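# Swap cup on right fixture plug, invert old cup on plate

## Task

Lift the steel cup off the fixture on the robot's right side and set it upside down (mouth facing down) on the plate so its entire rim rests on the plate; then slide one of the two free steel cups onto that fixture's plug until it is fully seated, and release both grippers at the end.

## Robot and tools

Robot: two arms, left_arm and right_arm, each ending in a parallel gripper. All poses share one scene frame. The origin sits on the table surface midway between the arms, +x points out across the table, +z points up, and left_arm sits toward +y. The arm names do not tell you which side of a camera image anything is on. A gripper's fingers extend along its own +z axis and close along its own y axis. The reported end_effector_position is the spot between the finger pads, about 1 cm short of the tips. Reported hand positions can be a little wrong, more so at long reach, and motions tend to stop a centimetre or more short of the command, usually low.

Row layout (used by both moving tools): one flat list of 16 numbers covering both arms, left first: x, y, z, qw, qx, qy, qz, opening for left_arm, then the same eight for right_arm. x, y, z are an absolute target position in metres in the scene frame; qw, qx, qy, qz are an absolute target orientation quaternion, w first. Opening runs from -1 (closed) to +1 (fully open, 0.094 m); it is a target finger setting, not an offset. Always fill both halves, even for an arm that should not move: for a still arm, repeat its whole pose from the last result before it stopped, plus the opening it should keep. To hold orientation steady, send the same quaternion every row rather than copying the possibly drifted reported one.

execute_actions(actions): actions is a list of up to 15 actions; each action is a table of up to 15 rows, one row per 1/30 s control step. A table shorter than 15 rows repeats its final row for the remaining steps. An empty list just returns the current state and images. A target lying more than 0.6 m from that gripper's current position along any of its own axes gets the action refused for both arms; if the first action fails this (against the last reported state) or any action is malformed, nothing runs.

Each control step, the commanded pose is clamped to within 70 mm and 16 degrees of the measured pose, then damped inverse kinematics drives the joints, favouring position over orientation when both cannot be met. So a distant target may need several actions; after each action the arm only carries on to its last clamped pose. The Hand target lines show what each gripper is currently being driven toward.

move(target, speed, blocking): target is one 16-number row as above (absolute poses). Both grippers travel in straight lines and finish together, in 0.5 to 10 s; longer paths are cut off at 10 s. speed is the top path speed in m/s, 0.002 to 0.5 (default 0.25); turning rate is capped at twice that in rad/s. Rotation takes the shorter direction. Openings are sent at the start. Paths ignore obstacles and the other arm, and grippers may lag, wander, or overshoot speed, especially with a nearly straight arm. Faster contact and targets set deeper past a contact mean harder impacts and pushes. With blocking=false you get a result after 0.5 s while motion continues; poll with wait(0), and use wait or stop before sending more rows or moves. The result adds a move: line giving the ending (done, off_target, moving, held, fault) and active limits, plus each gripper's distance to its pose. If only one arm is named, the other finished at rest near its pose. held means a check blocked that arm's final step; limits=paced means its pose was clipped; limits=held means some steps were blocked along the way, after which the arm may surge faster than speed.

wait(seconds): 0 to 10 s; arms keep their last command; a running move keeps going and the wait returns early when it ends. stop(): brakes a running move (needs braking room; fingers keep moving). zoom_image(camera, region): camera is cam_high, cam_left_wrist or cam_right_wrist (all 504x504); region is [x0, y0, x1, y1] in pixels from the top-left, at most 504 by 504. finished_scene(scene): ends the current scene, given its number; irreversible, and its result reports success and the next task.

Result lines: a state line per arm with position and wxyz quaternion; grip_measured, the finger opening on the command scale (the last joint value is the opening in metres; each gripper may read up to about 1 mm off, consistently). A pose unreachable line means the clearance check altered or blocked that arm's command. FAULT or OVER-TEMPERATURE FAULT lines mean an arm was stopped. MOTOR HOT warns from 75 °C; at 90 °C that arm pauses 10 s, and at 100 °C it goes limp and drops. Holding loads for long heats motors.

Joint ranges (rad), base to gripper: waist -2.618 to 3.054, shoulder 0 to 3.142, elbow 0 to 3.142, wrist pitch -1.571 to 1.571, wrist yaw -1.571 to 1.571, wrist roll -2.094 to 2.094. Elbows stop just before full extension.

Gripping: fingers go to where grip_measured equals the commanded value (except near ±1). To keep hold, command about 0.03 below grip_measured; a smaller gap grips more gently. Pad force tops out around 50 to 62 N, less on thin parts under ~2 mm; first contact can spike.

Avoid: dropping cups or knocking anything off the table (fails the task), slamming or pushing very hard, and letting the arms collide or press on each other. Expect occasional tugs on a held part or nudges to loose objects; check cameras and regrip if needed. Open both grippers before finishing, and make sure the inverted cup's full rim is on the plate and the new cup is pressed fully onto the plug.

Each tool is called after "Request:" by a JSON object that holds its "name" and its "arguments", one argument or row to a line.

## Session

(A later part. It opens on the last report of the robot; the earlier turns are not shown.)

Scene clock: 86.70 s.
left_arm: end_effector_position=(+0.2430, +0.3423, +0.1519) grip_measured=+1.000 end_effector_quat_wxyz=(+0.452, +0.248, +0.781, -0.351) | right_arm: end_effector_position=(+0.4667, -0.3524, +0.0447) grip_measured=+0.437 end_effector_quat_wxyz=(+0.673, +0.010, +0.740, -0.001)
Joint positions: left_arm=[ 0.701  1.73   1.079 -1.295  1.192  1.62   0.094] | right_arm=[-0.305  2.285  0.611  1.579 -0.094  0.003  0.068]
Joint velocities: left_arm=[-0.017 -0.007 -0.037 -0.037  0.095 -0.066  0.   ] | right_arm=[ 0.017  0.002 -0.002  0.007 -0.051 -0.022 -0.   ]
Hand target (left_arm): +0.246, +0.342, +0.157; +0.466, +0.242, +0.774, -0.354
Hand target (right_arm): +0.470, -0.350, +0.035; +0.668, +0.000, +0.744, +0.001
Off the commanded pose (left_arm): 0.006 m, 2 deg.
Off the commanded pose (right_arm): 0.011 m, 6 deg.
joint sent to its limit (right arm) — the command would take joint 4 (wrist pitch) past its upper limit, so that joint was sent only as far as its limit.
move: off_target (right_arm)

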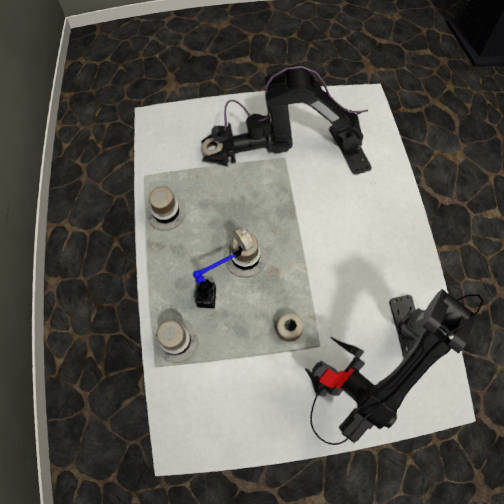

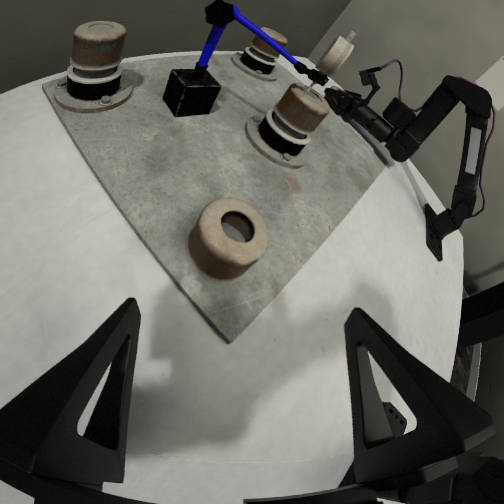

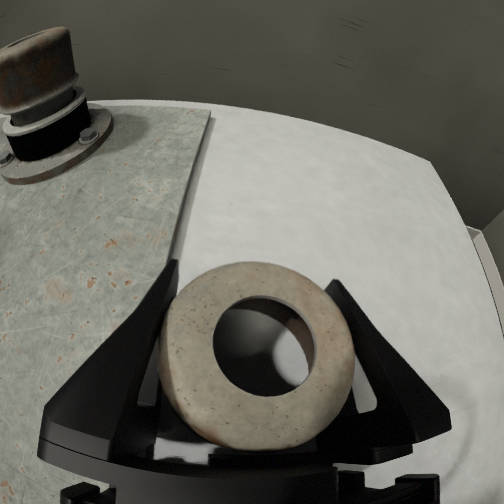

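Release, retreat.

Request:
{"name": "move", "arguments": {
  "target": [0.246,0.342,0.157,0.466,0.242,0.774,-0.354,1, 0.467,-0.352,0.045,0.673,0,0.74,0,1]
}}

Request:
{"name": "move", "arguments": {
  "target": [0.246,0.342,0.157,0.466,0.242,0.774,-0.354,1, 0.38,-0.34,0.13,0.707,0,0.707,0,1]
}}

Request:
{"name": "move", "arguments": {
  "target": [0.246,0.342,0.157,0.466,0.242,0.774,-0.354,1, 0.50,-0.175,0.10,0.707,0,0.707,0,1]
}}

Scene clock: 102.07 s.
left_arm: end_effector_position=(+0.2430, +0.3423, +0.1519) grip_measured=+1.000 end_effector_quat_wxyz=(+0.452, +0.248, +0.781, -0.351) | right_arm: end_effector_position=(+0.4667, -0.3518, +0.0447) grip_measured=+1.000 end_effector_quat_wxyz=(+0.673, +0.009, +0.740, +0.000)
Joint positions: left_arm=[ 0.701  1.73   1.079 -1.295  1.192  1.62   0.094] | right_arm=[-0.305  2.285  0.611  1.579 -0.097  0.003  0.094]
Joint velocities: left_arm=[ 0.007 -0.007  0.012 -0.051 -0.095  0.007  0.   ] | right_arm=[ 0.017  0.012 -0.002  0.037 -0.022 -0.007  0.   ]
Hand target (left_arm): +0.246, +0.342, +0.157; +0.466, +0.242, +0.774, -0.354
Hand target (right_arm): +0.467, -0.352, +0.045; +0.673, +0.000, +0.740, -0.000
Off the commanded pose (left_arm): 0.006 m, 2 deg.
Off the commanded pose (right_arm): 0.000 m, 1 deg.
joint sent to its limit (right arm) — the command would take joint 4 (wrist pitch) past its upper limit, so that joint was sent only as far as its limit.
move: done

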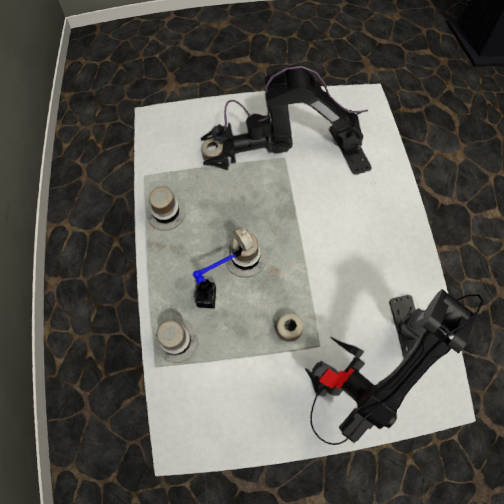

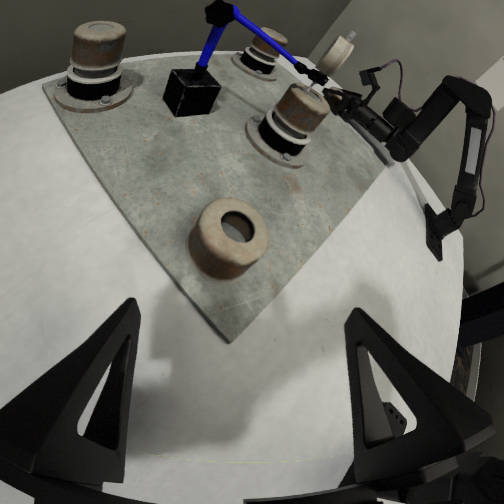

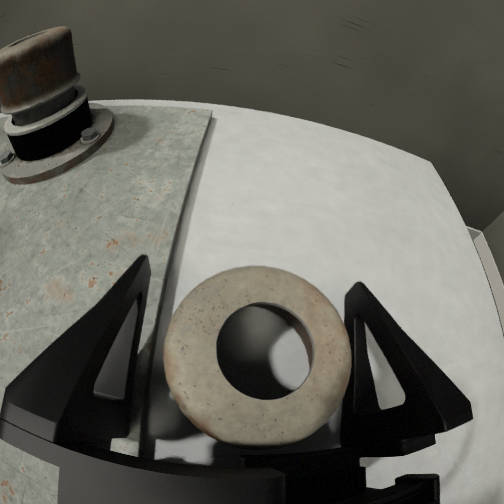

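Scene clock: 102.97 s.
left_arm: end_effector_position=(+0.2431, +0.3423, +0.1520) grip_measured=+1.000 end_effector_quat_wxyz=(+0.453, +0.248, +0.781, -0.351) | right_arm: end_effector_position=(+0.3837, -0.3427, +0.1283) grip_measured=+1.000 end_effector_quat_wxyz=(+0.706, +0.006, +0.708, -0.003)
Joint positions: left_arm=[ 0.701  1.73   1.079 -1.295  1.192  1.62   0.094] | right_arm=[-0.305  1.82   0.24   1.578 -0.097  0.003  0.094]
Joint velocities: left_arm=[-0.022 -0.012 -0.007 -0.007  0.022 -0.081  0.   ] | right_arm=[ 0.002 -0.002 -0.007  0.007 -0.051 -0.022  0.   ]
Hand target (left_arm): +0.246, +0.342, +0.157; +0.466, +0.242, +0.774, -0.354
Hand target (right_arm): +0.380, -0.339, +0.129; +0.706, +0.001, +0.708, +0.000
Off the commanded pose (left_arm): 0.006 m, 2 deg.
Off the commanded pose (right_arm): 0.005 m, 1 deg.
joint sent to its limit (right arm) — the command would take joint 4 (wrist pitch) past its upper limit, so that joint was sent only as far as its limit.
move: done

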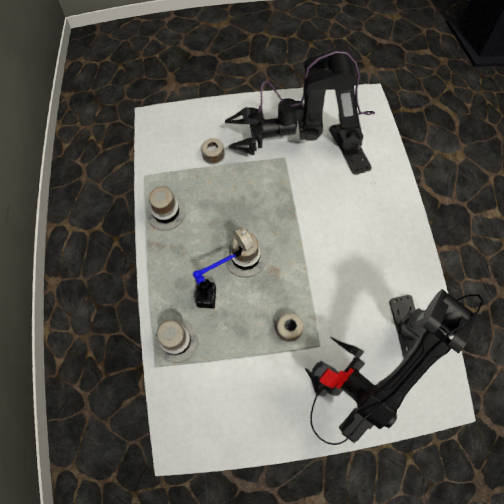

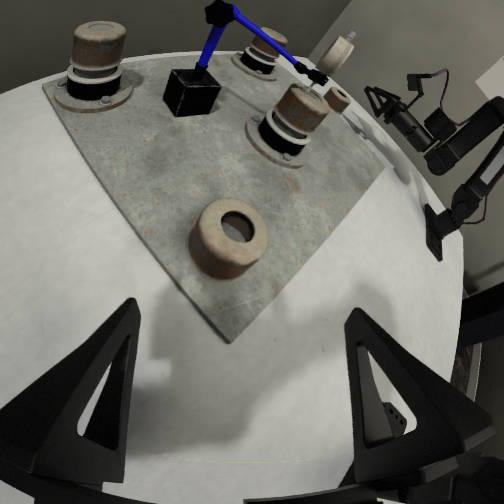

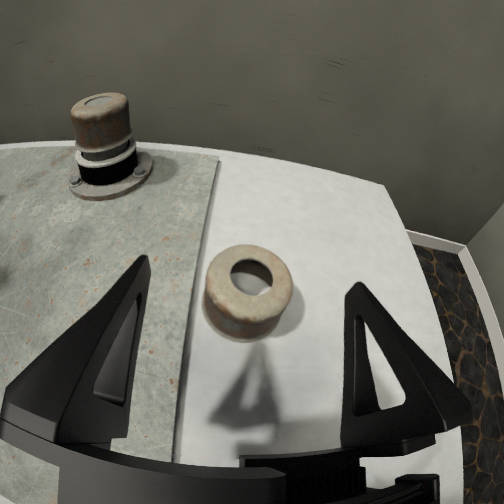

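Scene clock: 104.43 s.
left_arm: end_effector_position=(+0.2431, +0.3423, +0.1520) grip_measured=+1.000 end_effector_quat_wxyz=(+0.453, +0.248, +0.781, -0.351) | right_arm: end_effector_position=(+0.4962, -0.1756, +0.1014) grip_measured=+1.000 end_effector_quat_wxyz=(+0.708, -0.004, +0.706, +0.007)
Joint positions: left_arm=[ 0.701  1.73   1.079 -1.295  1.192  1.62   0.094] | right_arm=[0.208 2.212 0.831 1.384 0.388 0.003 0.094]
Joint velocities: left_arm=[-0.007 -0.012 -0.017 -0.022 -0.081  0.007  0.   ] | right_arm=[ 0.007  0.007 -0.017 -0.051  0.022  0.037  0.   ]
Hand target (left_arm): +0.246, +0.342, +0.157; +0.466, +0.242, +0.774, -0.354
Hand target (right_arm): +0.502, -0.176, +0.101; +0.707, +0.002, +0.707, +0.002
Off the commanded pose (left_arm): 0.006 m, 2 deg.
Off the commanded pose (right_arm): 0.004 m, 1 deg.
move: done

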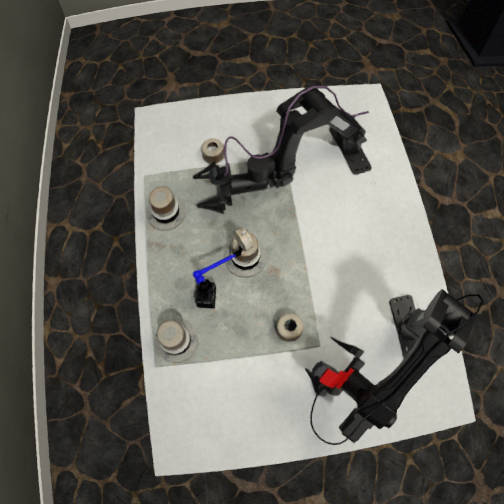

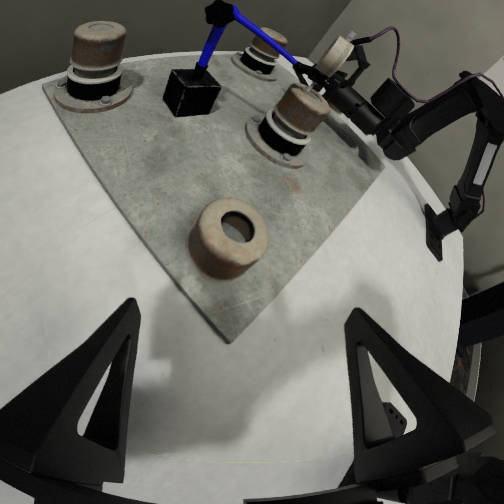

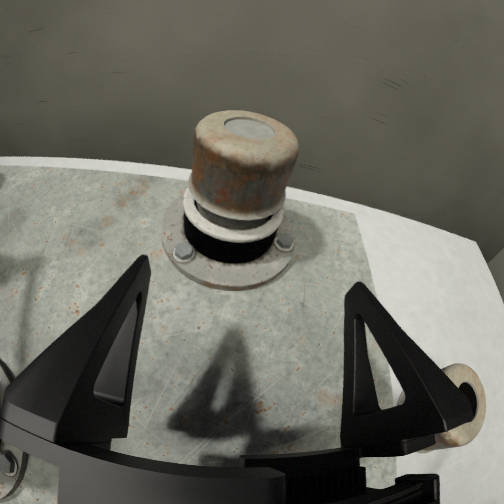

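Request:
{"name": "move", "arguments": {
  "target": [0.246,0.342,0.157,0.466,0.242,0.774,-0.354,1, 0.62,-0.175,0.10,0.707,0,0.707,0,1],
  "speed": 0.1
}}

Scene clock: 108.47 s.
left_arm: end_effector_position=(+0.2431, +0.3423, +0.1521) grip_measured=+1.000 end_effector_quat_wxyz=(+0.453, +0.248, +0.781, -0.351) | right_arm: end_effector_position=(+0.6138, -0.1757, +0.0988) grip_measured=+1.000 end_effector_quat_wxyz=(+0.707, +0.003, +0.707, -0.001)
Joint positions: left_arm=[ 0.701  1.73   1.079 -1.295  1.192  1.62   0.094] | right_arm=[0.116 2.458 1.385 1.072 0.317 0.003 0.094]
Joint velocities: left_arm=[-0.012 -0.017 -0.017 -0.007 -0.037 -0.051  0.   ] | right_arm=[-0.007 -0.007 -0.037  0.007  0.022  0.051  0.   ]
Hand target (left_arm): +0.246, +0.342, +0.157; +0.466, +0.242, +0.774, -0.354
Hand target (right_arm): +0.620, -0.176, +0.101; +0.707, -0.000, +0.707, -0.000
Off the commanded pose (left_arm): 0.006 m, 2 deg.
Off the commanded pose (right_arm): 0.006 m, 0 deg.
move: done

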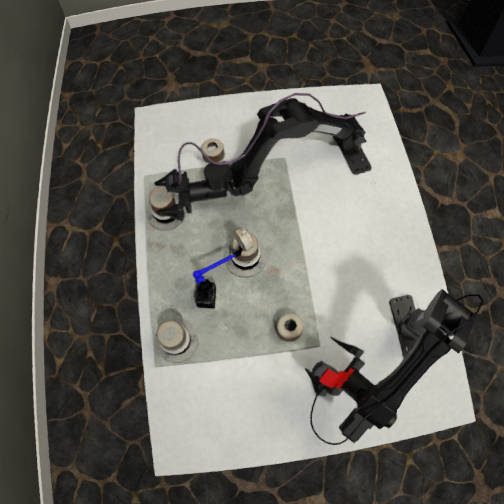

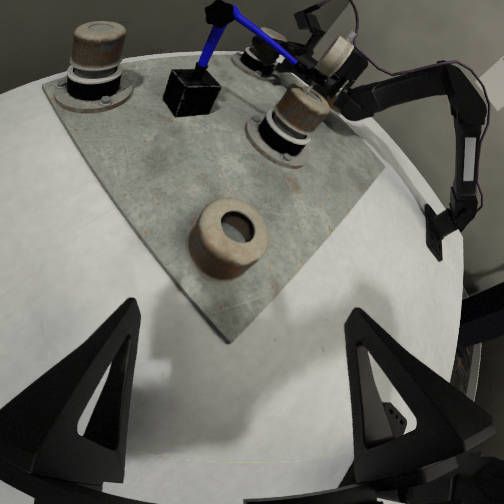

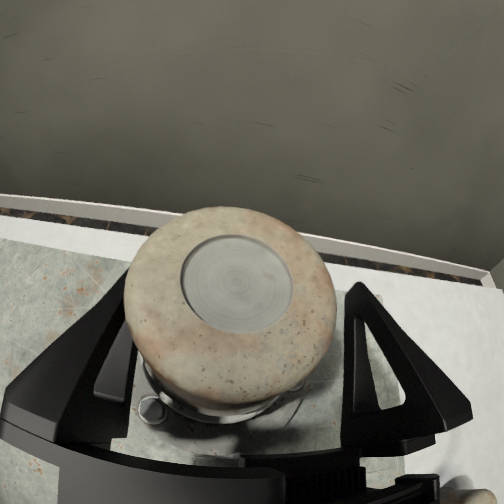

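Request:
{"name": "move", "arguments": {
  "target": [0.246,0.342,0.157,0.466,0.242,0.774,-0.354,1, 0.64,-0.172,0.108,0.707,0,0.707,0,1],
  "speed": 0.05
}}

Request:
{"name": "move", "arguments": {
  "target": [0.246,0.342,0.157,0.466,0.242,0.774,-0.354,1, 0.64,-0.172,0.108,0.707,0,0.707,0,0.3]
}}

Request:
{"name": "move", "arguments": {
  "target": [0.246,0.342,0.157,0.466,0.242,0.774,-0.354,1, 0.64,-0.172,0.19,0.707,0,0.707,0,0.3],
  "speed": 0.06
}}

Scene clock: 113.50 s.
left_arm: end_effector_position=(+0.2430, +0.3423, +0.1519) grip_measured=+1.000 end_effector_quat_wxyz=(+0.452, +0.248, +0.781, -0.351) | right_arm: end_effector_position=(+0.6320, -0.1699, +0.1089) grip_measured=+1.000 end_effector_quat_wxyz=(+0.711, +0.004, +0.703, +0.001)
Joint positions: left_arm=[ 0.701  1.73   1.079 -1.295  1.192  1.62   0.094] | right_arm=[0.115 2.489 1.494 1.007 0.314 0.003 0.094]
Joint velocities: left_arm=[ 0.012 -0.002  0.007 -0.051  0.007  0.007  0.   ] | right_arm=[ 0.002 -0.017 -0.012 -0.051  0.081  0.007  0.   ]
Hand target (left_arm): +0.246, +0.342, +0.157; +0.466, +0.242, +0.774, -0.354
Hand target (right_arm): +0.639, -0.173, +0.108; +0.707, +0.000, +0.707, -0.000
Off the commanded pose (left_arm): 0.006 m, 2 deg.
Off the commanded pose (right_arm): 0.008 m, 1 deg.
move: done

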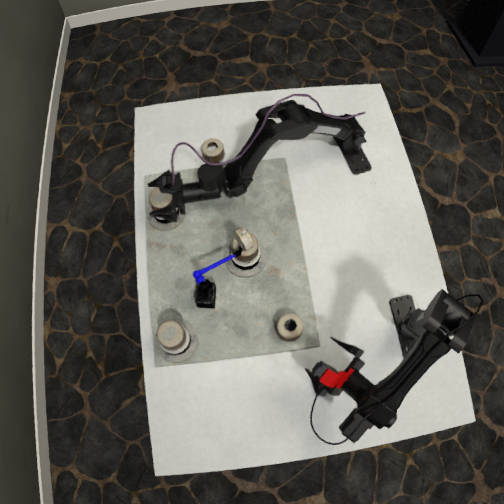

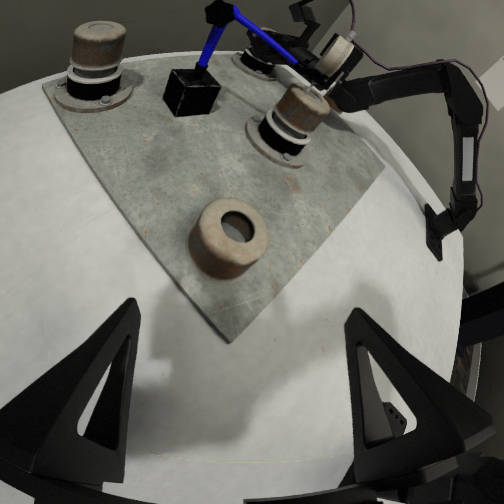

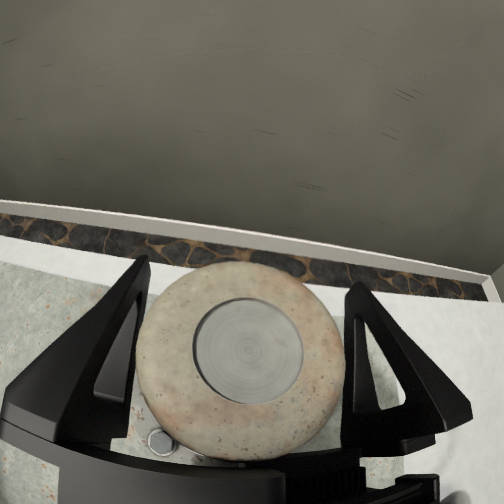

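Scene clock: 114.20 s.
left_arm: end_effector_position=(+0.2430, +0.3423, +0.1519) grip_measured=+1.000 end_effector_quat_wxyz=(+0.452, +0.248, +0.781, -0.351) | right_arm: end_effector_position=(+0.6312, -0.1638, +0.1080) grip_measured=+0.435 end_effector_quat_wxyz=(+0.710, -0.004, +0.704, +0.007)
Joint positions: left_arm=[ 0.701  1.73   1.079 -1.295  1.192  1.62   0.094] | right_arm=[0.121 2.49  1.495 1.004 0.302 0.001 0.067]
Joint velocities: left_arm=[ 0.002 -0.017 -0.012  0.037  0.051  0.037  0.   ] | right_arm=[-0.007 -0.007 -0.012 -0.022 -0.007  0.037  0.   ]
Hand target (left_arm): +0.246, +0.342, +0.157; +0.466, +0.242, +0.774, -0.354
Hand target (right_arm): +0.639, -0.172, +0.108; +0.707, -0.000, +0.707, +0.000
Off the commanded pose (left_arm): 0.006 m, 2 deg.
Off the commanded pose (right_arm): 0.012 m, 1 deg.
move: off_target (right_arm)

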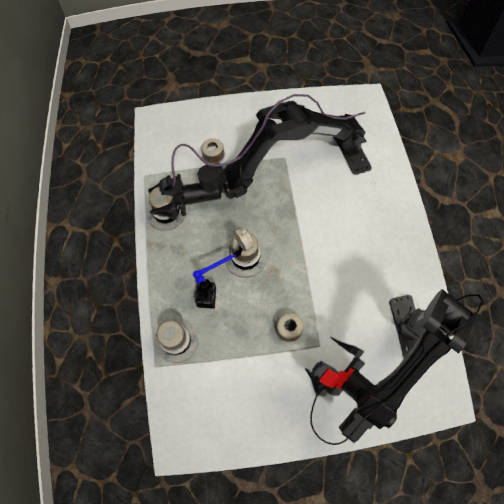

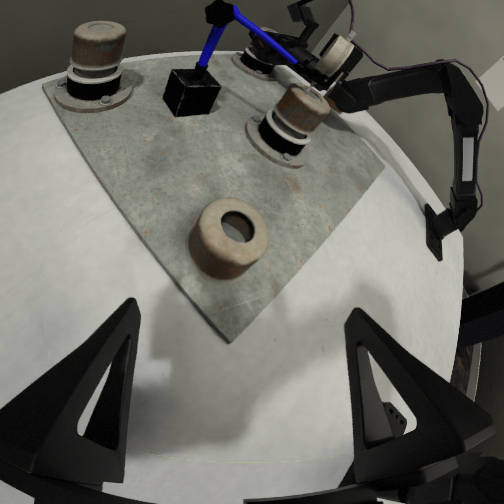

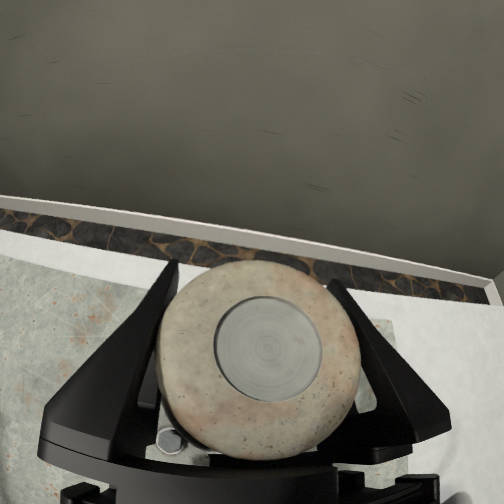

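Scene clock: 115.87 s.
left_arm: end_effector_position=(+0.2430, +0.3423, +0.1519) grip_measured=+1.000 end_effector_quat_wxyz=(+0.452, +0.248, +0.781, -0.351) | right_arm: end_effector_position=(+0.6333, -0.1628, +0.1064) grip_measured=+0.435 end_effector_quat_wxyz=(+0.651, -0.015, +0.759, +0.004)
Joint positions: left_arm=[ 0.701  1.73   1.079 -1.295  1.192  1.62   0.094] | right_arm=[0.117 2.407 1.527 0.721 0.283 0.031 0.067]
Joint velocities: left_arm=[-0.012 -0.007 -0.002 -0.051  0.022 -0.051  0.   ] | right_arm=[-0.007  0.012  0.012 -0.022  0.022 -0.022 -0.   ]
Hand target (left_arm): +0.246, +0.342, +0.157; +0.466, +0.242, +0.774, -0.354
Hand target (right_arm): +0.637, -0.173, +0.186; +0.707, +0.001, +0.708, -0.001
Off the commanded pose (left_arm): 0.006 m, 2 deg.
Off the commanded pose (right_arm): 0.084 m, 9 deg; position clipped at the last step of the last action.
move: off_target (right_arm); limits=paced

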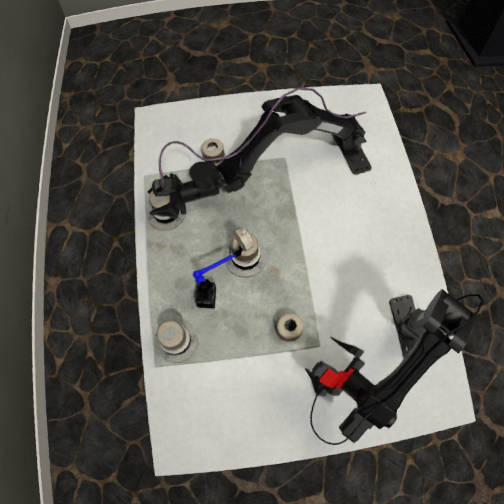

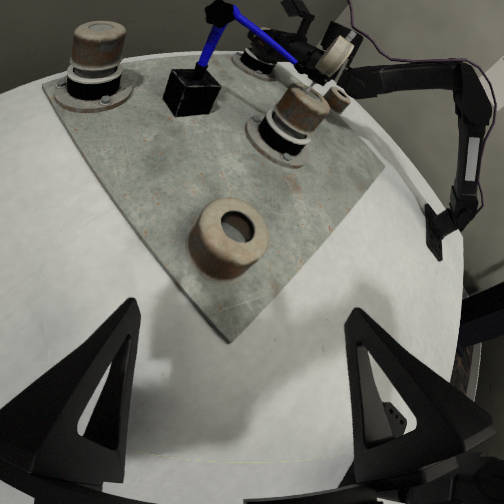

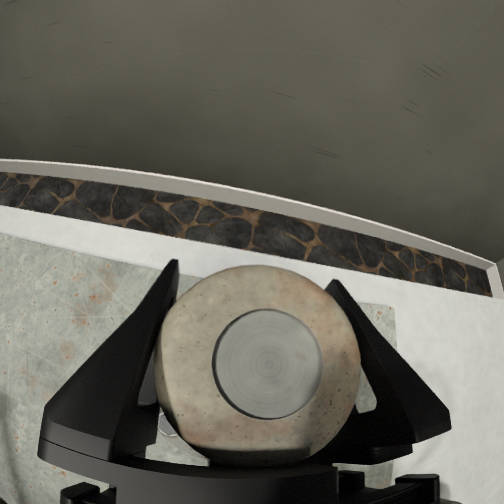

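Request:
{"name": "move", "arguments": {
  "target": [0.246,0.342,0.157,0.466,0.242,0.774,-0.354,1, 0.636,-0.163,0.108,0.707,0,0.707,0,0.3],
  "speed": 0.05
}}

Request:
{"name": "move", "arguments": {
  "target": [0.246,0.342,0.157,0.466,0.242,0.774,-0.354,1, 0.636,-0.163,0.15,0.707,0,0.707,0,0.1],
  "speed": 0.02
}}

Scene clock: 121.50 s.
left_arm: end_effector_position=(+0.2430, +0.3423, +0.1519) grip_measured=+1.000 end_effector_quat_wxyz=(+0.452, +0.248, +0.781, -0.351) | right_arm: end_effector_position=(+0.6321, -0.1644, +0.1077) grip_measured=+0.435 end_effector_quat_wxyz=(+0.699, +0.004, +0.715, -0.004)
Joint positions: left_arm=[ 0.701  1.73   1.079 -1.295  1.192  1.62   0.094] | right_arm=[0.129 2.476 1.507 0.945 0.336 0.008 0.067]
Joint velocities: left_arm=[ 0.002 -0.007 -0.027 -0.007 -0.051 -0.037  0.   ] | right_arm=[ 0.002 -0.002 -0.002 -0.037 -0.051 -0.051 -0.001]
Hand target (left_arm): +0.246, +0.342, +0.157; +0.466, +0.242, +0.774, -0.354
Hand target (right_arm): +0.636, -0.163, +0.108; +0.707, +0.001, +0.708, -0.000
Off the commanded pose (left_arm): 0.006 m, 2 deg.
Off the commanded pose (right_arm): 0.004 m, 1 deg.
move: done

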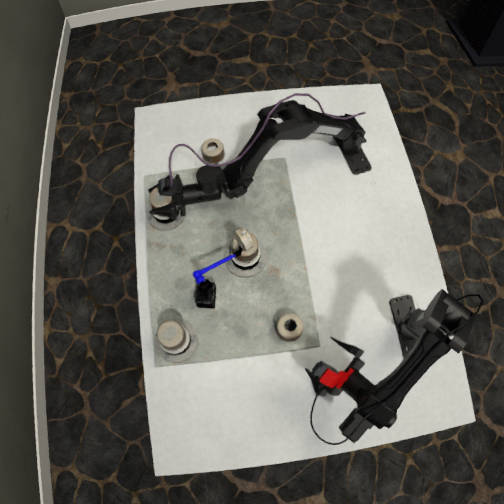

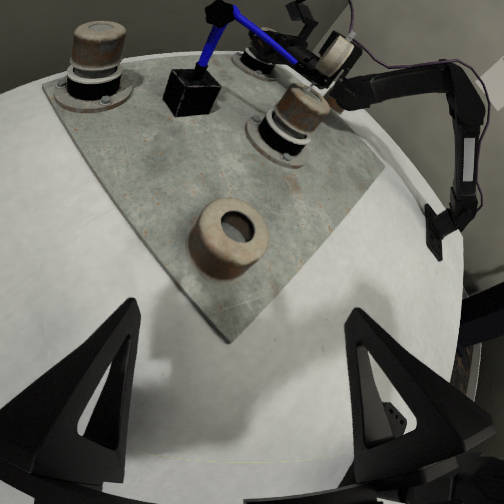

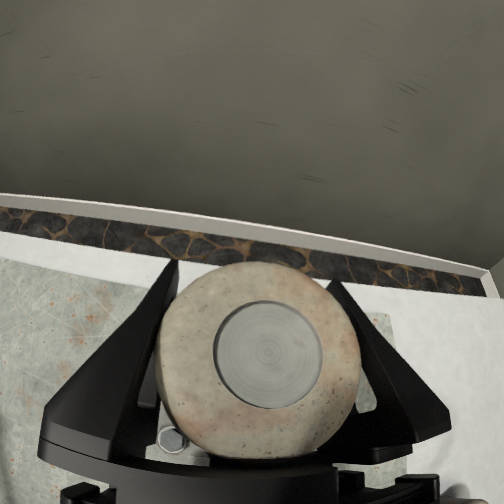

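Scene clock: 123.83 s.
left_arm: end_effector_position=(+0.2431, +0.3423, +0.1520) grip_measured=+1.000 end_effector_quat_wxyz=(+0.453, +0.248, +0.781, -0.351) | right_arm: end_effector_position=(+0.6317, -0.1632, +0.1072) grip_measured=+0.435 end_effector_quat_wxyz=(+0.682, -0.006, +0.731, -0.004)
Joint positions: left_arm=[ 0.701  1.73   1.079 -1.295  1.192  1.62   0.094] | right_arm=[0.127 2.448 1.505 0.87  0.32  0.009 0.067]
Joint velocities: left_arm=[ 0.002 -0.007  0.007 -0.037  0.007 -0.037  0.   ] | right_arm=[-0.007  0.002 -0.007  0.037 -0.081 -0.037 -0.   ]
Hand target (left_arm): +0.246, +0.342, +0.157; +0.466, +0.242, +0.774, -0.354
Hand target (right_arm): +0.635, -0.163, +0.150; +0.707, +0.000, +0.707, +0.000
Off the commanded pose (left_arm): 0.006 m, 2 deg.
Off the commanded pose (right_arm): 0.043 m, 4 deg.
move: off_target (right_arm)

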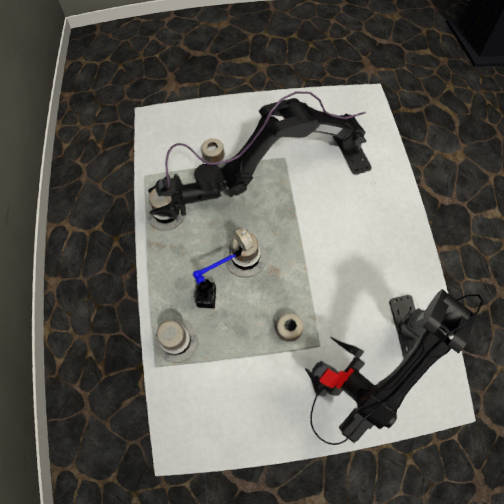

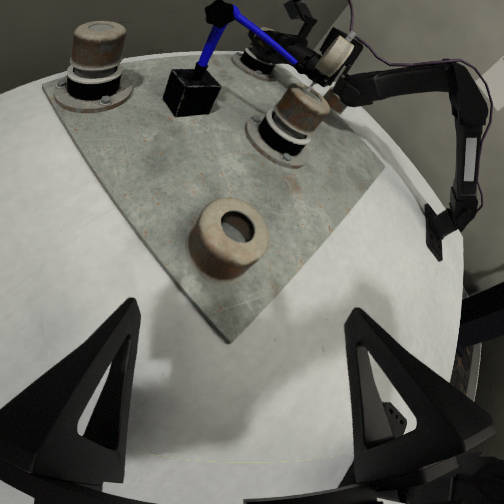

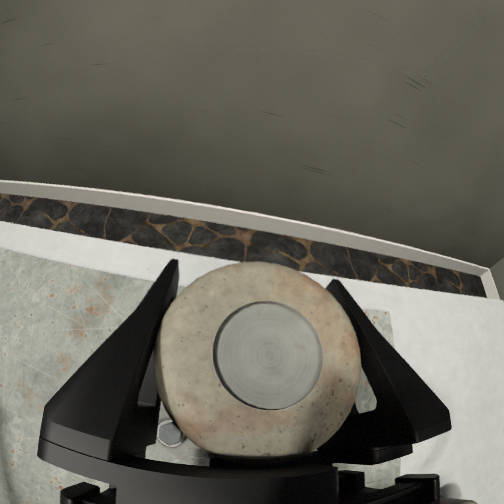

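Request:
{"name": "move", "arguments": {
  "target": [0.246,0.342,0.157,0.466,0.242,0.774,-0.354,1, 0.634,-0.163,0.125,0.696,-0.123,0.696,0.123,0.1],
  "speed": 0.05
}}

Scene clock: 131.53 s.
left_arm: end_effector_position=(+0.2430, +0.3423, +0.1519) grip_measured=+1.000 end_effector_quat_wxyz=(+0.452, +0.248, +0.781, -0.351) | right_arm: end_effector_position=(+0.6303, -0.1542, +0.1072) grip_measured=+0.435 end_effector_quat_wxyz=(+0.682, -0.123, +0.712, +0.118)
Joint positions: left_arm=[ 0.701  1.73   1.079 -1.295  1.192  1.62   0.094] | right_arm=[ 0.021  2.449  1.473  0.933 -0.127 -0.005  0.067]
Joint velocities: left_arm=[ 0.002 -0.012 -0.022 -0.007  0.007 -0.022  0.   ] | right_arm=[ 0.017 -0.002 -0.012 -0.066  0.022 -0.007 -0.   ]
Hand target (left_arm): +0.246, +0.342, +0.157; +0.466, +0.242, +0.774, -0.354
Hand target (right_arm): +0.634, -0.163, +0.125; +0.697, -0.123, +0.696, +0.122
Off the commanded pose (left_arm): 0.006 m, 2 deg.
Off the commanded pose (right_arm): 0.020 m, 2 deg.
move: off_target (right_arm)

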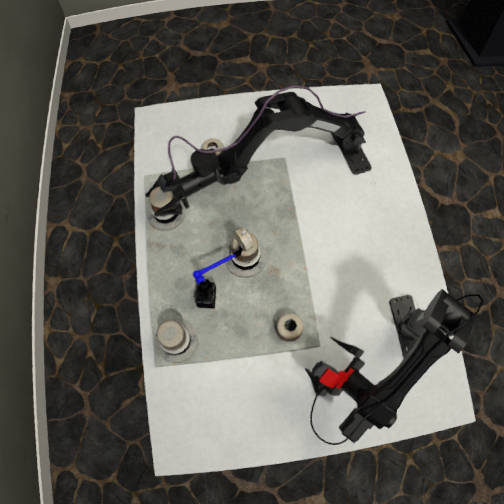

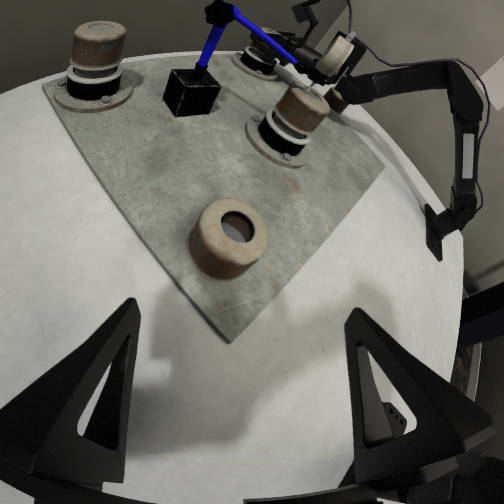

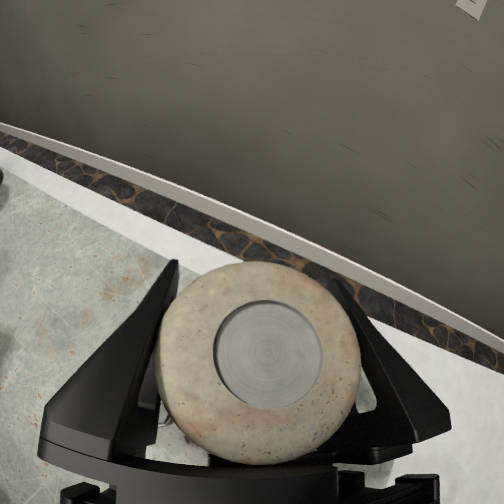

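Request:
{"name": "move", "arguments": {
  "target": [0.246,0.342,0.157,0.466,0.242,0.774,-0.354,1, 0.632,-0.158,0.108,0.696,-0.123,0.696,0.123,1],
  "speed": 0.05
}}

Request:
{"name": "move", "arguments": {
  "target": [0.246,0.342,0.157,0.466,0.242,0.774,-0.354,1, 0.60,-0.165,0.22,0.5,0,0.866,0,1],
  "speed": 0.15
}}

Request:
{"name": "move", "arguments": {
  "target": [0.246,0.342,0.157,0.466,0.242,0.774,-0.354,1, 0.64,-0.165,0.2,0.05,0,1,0,1],
  "speed": 0.15
}}

Scene clock: 139.53 s.
left_arm: end_effector_position=(+0.2431, +0.3423, +0.1520) grip_measured=+1.000 end_effector_quat_wxyz=(+0.453, +0.248, +0.781, -0.351) | right_arm: end_effector_position=(+0.6306, -0.1555, +0.1030) grip_measured=+1.000 end_effector_quat_wxyz=(+0.689, -0.123, +0.704, +0.119)
Joint positions: left_arm=[ 0.701  1.73   1.079 -1.295  1.192  1.62   0.094] | right_arm=[ 0.018  2.473  1.473  0.978 -0.13  -0.005  0.094]
Joint velocities: left_arm=[-0.007 -0.017 -0.012 -0.051 -0.066 -0.051  0.   ] | right_arm=[ 0.012 -0.002  0.007  0.066 -0.037 -0.022  0.   ]
Hand target (left_arm): +0.246, +0.342, +0.157; +0.466, +0.242, +0.774, -0.354
Hand target (right_arm): +0.632, -0.158, +0.108; +0.696, -0.123, +0.696, +0.123
Off the commanded pose (left_arm): 0.006 m, 2 deg.
Off the commanded pose (right_arm): 0.006 m, 1 deg.
move: done

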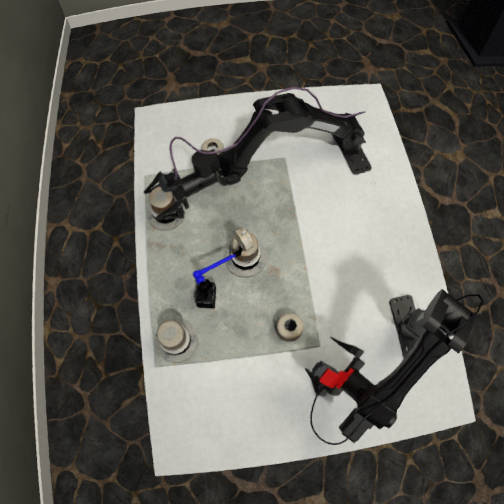

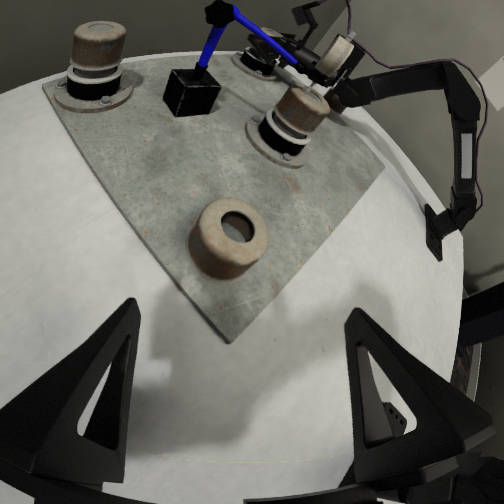

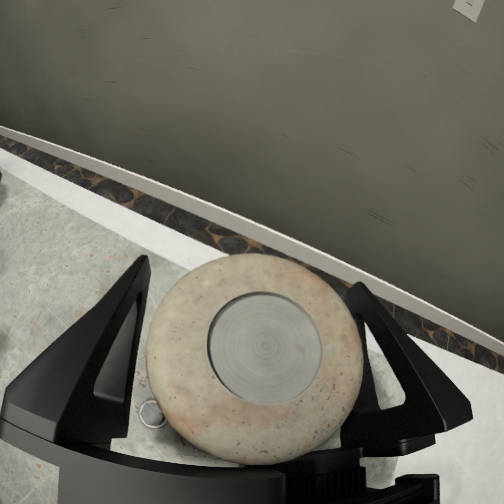

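Scene clock: 142.33 s.
left_arm: end_effector_position=(+0.2431, +0.3423, +0.1520) grip_measured=+1.000 end_effector_quat_wxyz=(+0.453, +0.248, +0.781, -0.351) | right_arm: end_effector_position=(+0.5985, -0.1669, +0.2071) grip_measured=+1.000 end_effector_quat_wxyz=(+0.493, -0.009, +0.870, +0.000)
Joint positions: left_arm=[ 0.701  1.73   1.079 -1.295  1.192  1.62   0.094] | right_arm=[ 0.122  2.151  1.898 -0.309  0.261  0.152  0.094]
Joint velocities: left_arm=[ 0.012 -0.002 -0.002 -0.037 -0.022 -0.022  0.   ] | right_arm=[-0.002 -0.002  0.002 -0.037  0.007 -0.022  0.   ]
Hand target (left_arm): +0.246, +0.342, +0.157; +0.466, +0.242, +0.774, -0.354
Hand target (right_arm): +0.599, -0.165, +0.220; +0.500, -0.003, +0.866, +0.000
Off the commanded pose (left_arm): 0.006 m, 2 deg.
Off the commanded pose (right_arm): 0.013 m, 1 deg.
move: off_target (right_arm)

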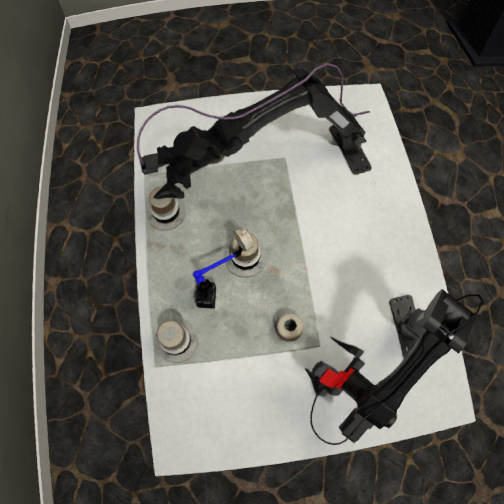

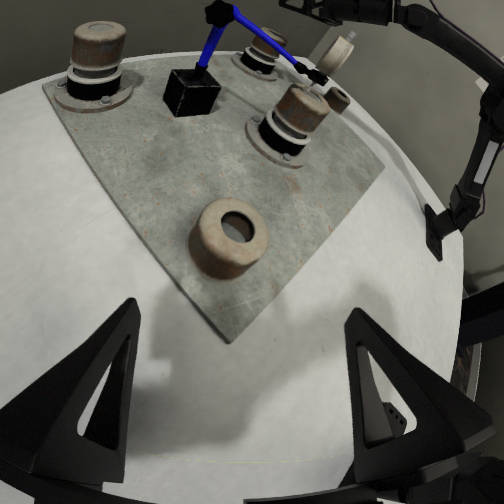

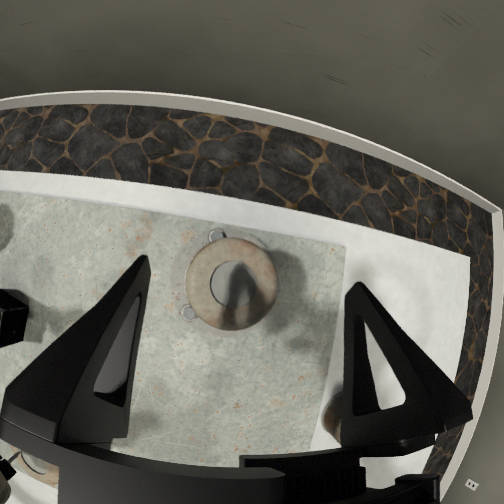

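Scene clock: 145.70 s.
left_arm: end_effector_position=(+0.2431, +0.3423, +0.1520) grip_measured=+1.000 end_effector_quat_wxyz=(+0.453, +0.248, +0.781, -0.351) | right_arm: end_effector_position=(+0.6331, -0.1647, +0.1867) grip_measured=+1.000 end_effector_quat_wxyz=(+0.393, -0.019, +0.918, +0.056)
Joint positions: left_arm=[ 0.701  1.73   1.079 -1.295  1.192  1.62   0.094] | right_arm=[ 0.056  2.63   2.837 -0.965  0.065  0.182  0.094]
Joint velocities: left_arm=[ 0.002  0.007 -0.012 -0.037 -0.007  0.007  0.   ] | right_arm=[-0.002 -0.002 -0.022  0.066 -0.037  0.022  0.   ]
Hand target (left_arm): +0.246, +0.342, +0.157; +0.466, +0.242, +0.774, -0.354
Hand target (right_arm): +0.639, -0.166, +0.200; +0.412, -0.016, +0.909, +0.066
Off the commanded pose (left_arm): 0.006 m, 2 deg.
Off the commanded pose (right_arm): 0.015 m, 41 deg; orientation clipped at the last step of the last action.
elbow stopped short (right arm): the move would have taken joint 3 (elbow) straighter than the controller allows; a more bent joint 3 avoids this.
move: off_target (right_arm); limits=paced

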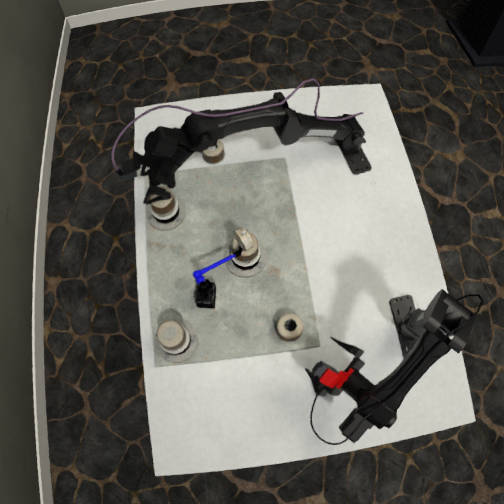

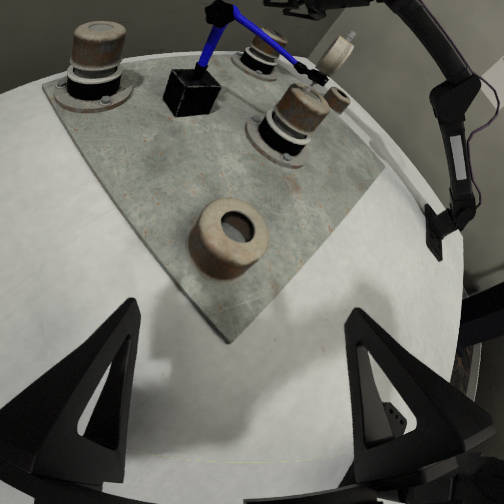

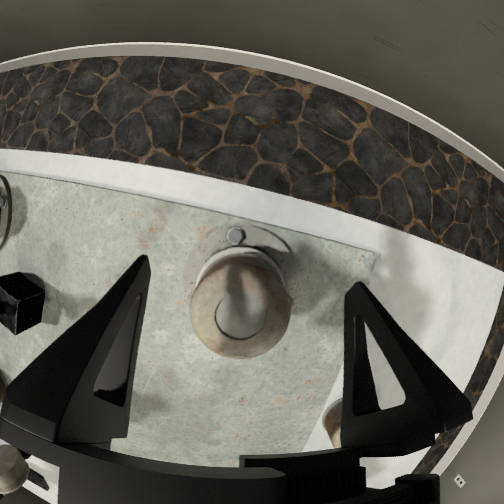

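Request:
{"name": "move", "arguments": {
  "target": [0.246,0.342,0.157,0.466,0.242,0.774,-0.354,1, 0.62,-0.164,0.19,0.42,0,0.907,0,1],
  "speed": 0.1
}}

Request:
{"name": "move", "arguments": {
  "target": [0.246,0.342,0.157,0.466,0.242,0.774,-0.354,1, 0.65,-0.164,0.115,0.42,0,0.907,0,1],
  "speed": 0.05
}}

Scene clock: 152.53 s.
left_arm: end_effector_position=(+0.2431, +0.3423, +0.1521) grip_measured=+1.000 end_effector_quat_wxyz=(+0.453, +0.248, +0.781, -0.351) | right_arm: end_effector_position=(+0.6197, -0.1641, +0.1715) grip_measured=+1.000 end_effector_quat_wxyz=(+0.401, -0.005, +0.916, +0.000)
Joint positions: left_arm=[ 0.701  1.73   1.079 -1.295  1.192  1.62   0.094] | right_arm=[ 0.103  2.438  2.406 -0.736  0.213  0.196  0.094]
Joint velocities: left_arm=[-0.027 -0.007  0.017  0.051 -0.051  0.066  0.   ] | right_arm=[ 0.002 -0.012 -0.012 -0.066  0.037 -0.037  0.   ]
Hand target (left_arm): +0.246, +0.342, +0.157; +0.466, +0.242, +0.774, -0.354
Hand target (right_arm): +0.620, -0.164, +0.190; +0.419, +0.001, +0.908, +0.000
Off the commanded pose (left_arm): 0.006 m, 2 deg.
Off the commanded pose (right_arm): 0.018 m, 3 deg.
move: off_target (right_arm)

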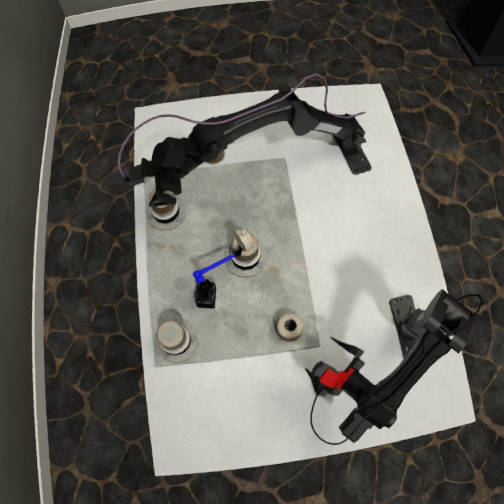

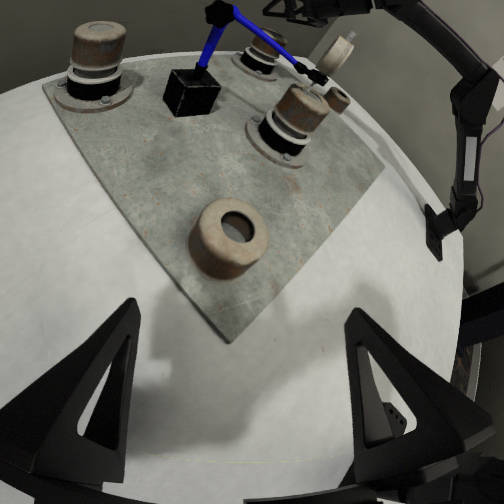

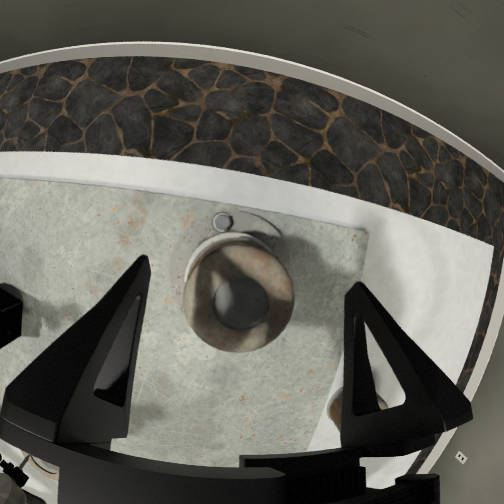

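Scene clock: 154.20 s.
left_arm: end_effector_position=(+0.2430, +0.3423, +0.1519) grip_measured=+1.000 end_effector_quat_wxyz=(+0.452, +0.248, +0.781, -0.351) | right_arm: end_effector_position=(+0.6468, -0.1598, +0.1138) grip_measured=+1.000 end_effector_quat_wxyz=(+0.413, -0.001, +0.911, +0.003)
Joint positions: left_arm=[ 0.701  1.73   1.079 -1.295  1.192  1.62   0.094] | right_arm=[ 0.097  2.548  2.357 -0.549  0.213  0.196  0.094]
Joint velocities: left_arm=[-0.007  0.007 -0.012  0.051 -0.051 -0.007  0.   ] | right_arm=[-0.002 -0.002 -0.022  0.081 -0.022  0.007  0.   ]
Hand target (left_arm): +0.246, +0.342, +0.157; +0.466, +0.242, +0.774, -0.354
Hand target (right_arm): +0.650, -0.164, +0.115; +0.420, +0.000, +0.908, -0.000
Off the commanded pose (left_arm): 0.006 m, 2 deg.
Off the commanded pose (right_arm): 0.005 m, 1 deg.
move: done

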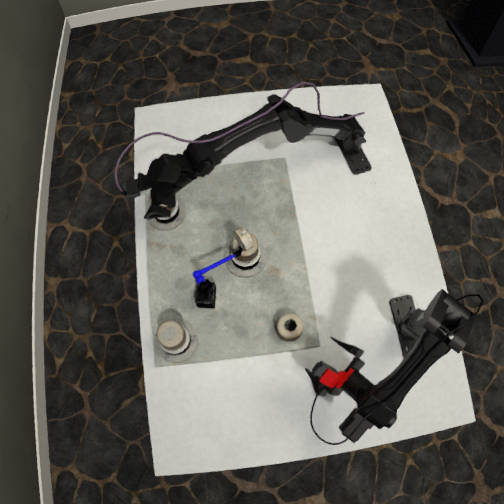

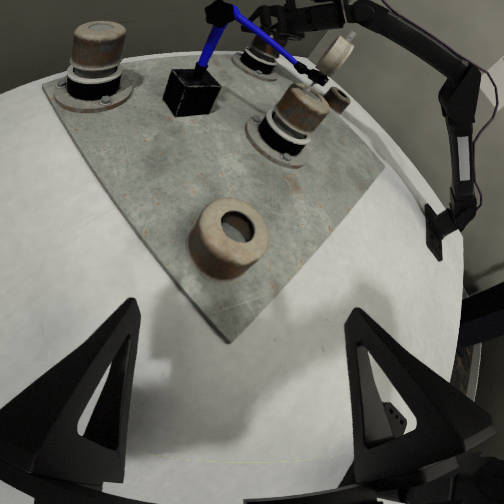

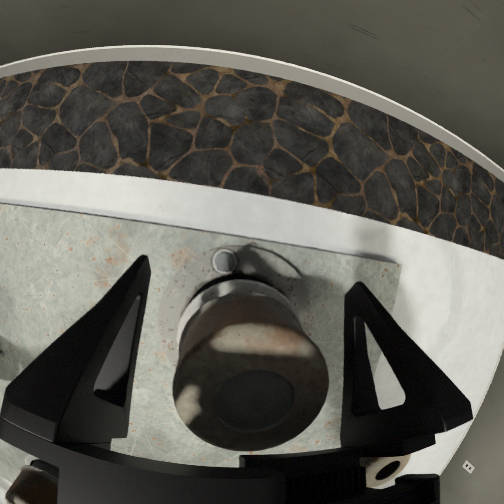

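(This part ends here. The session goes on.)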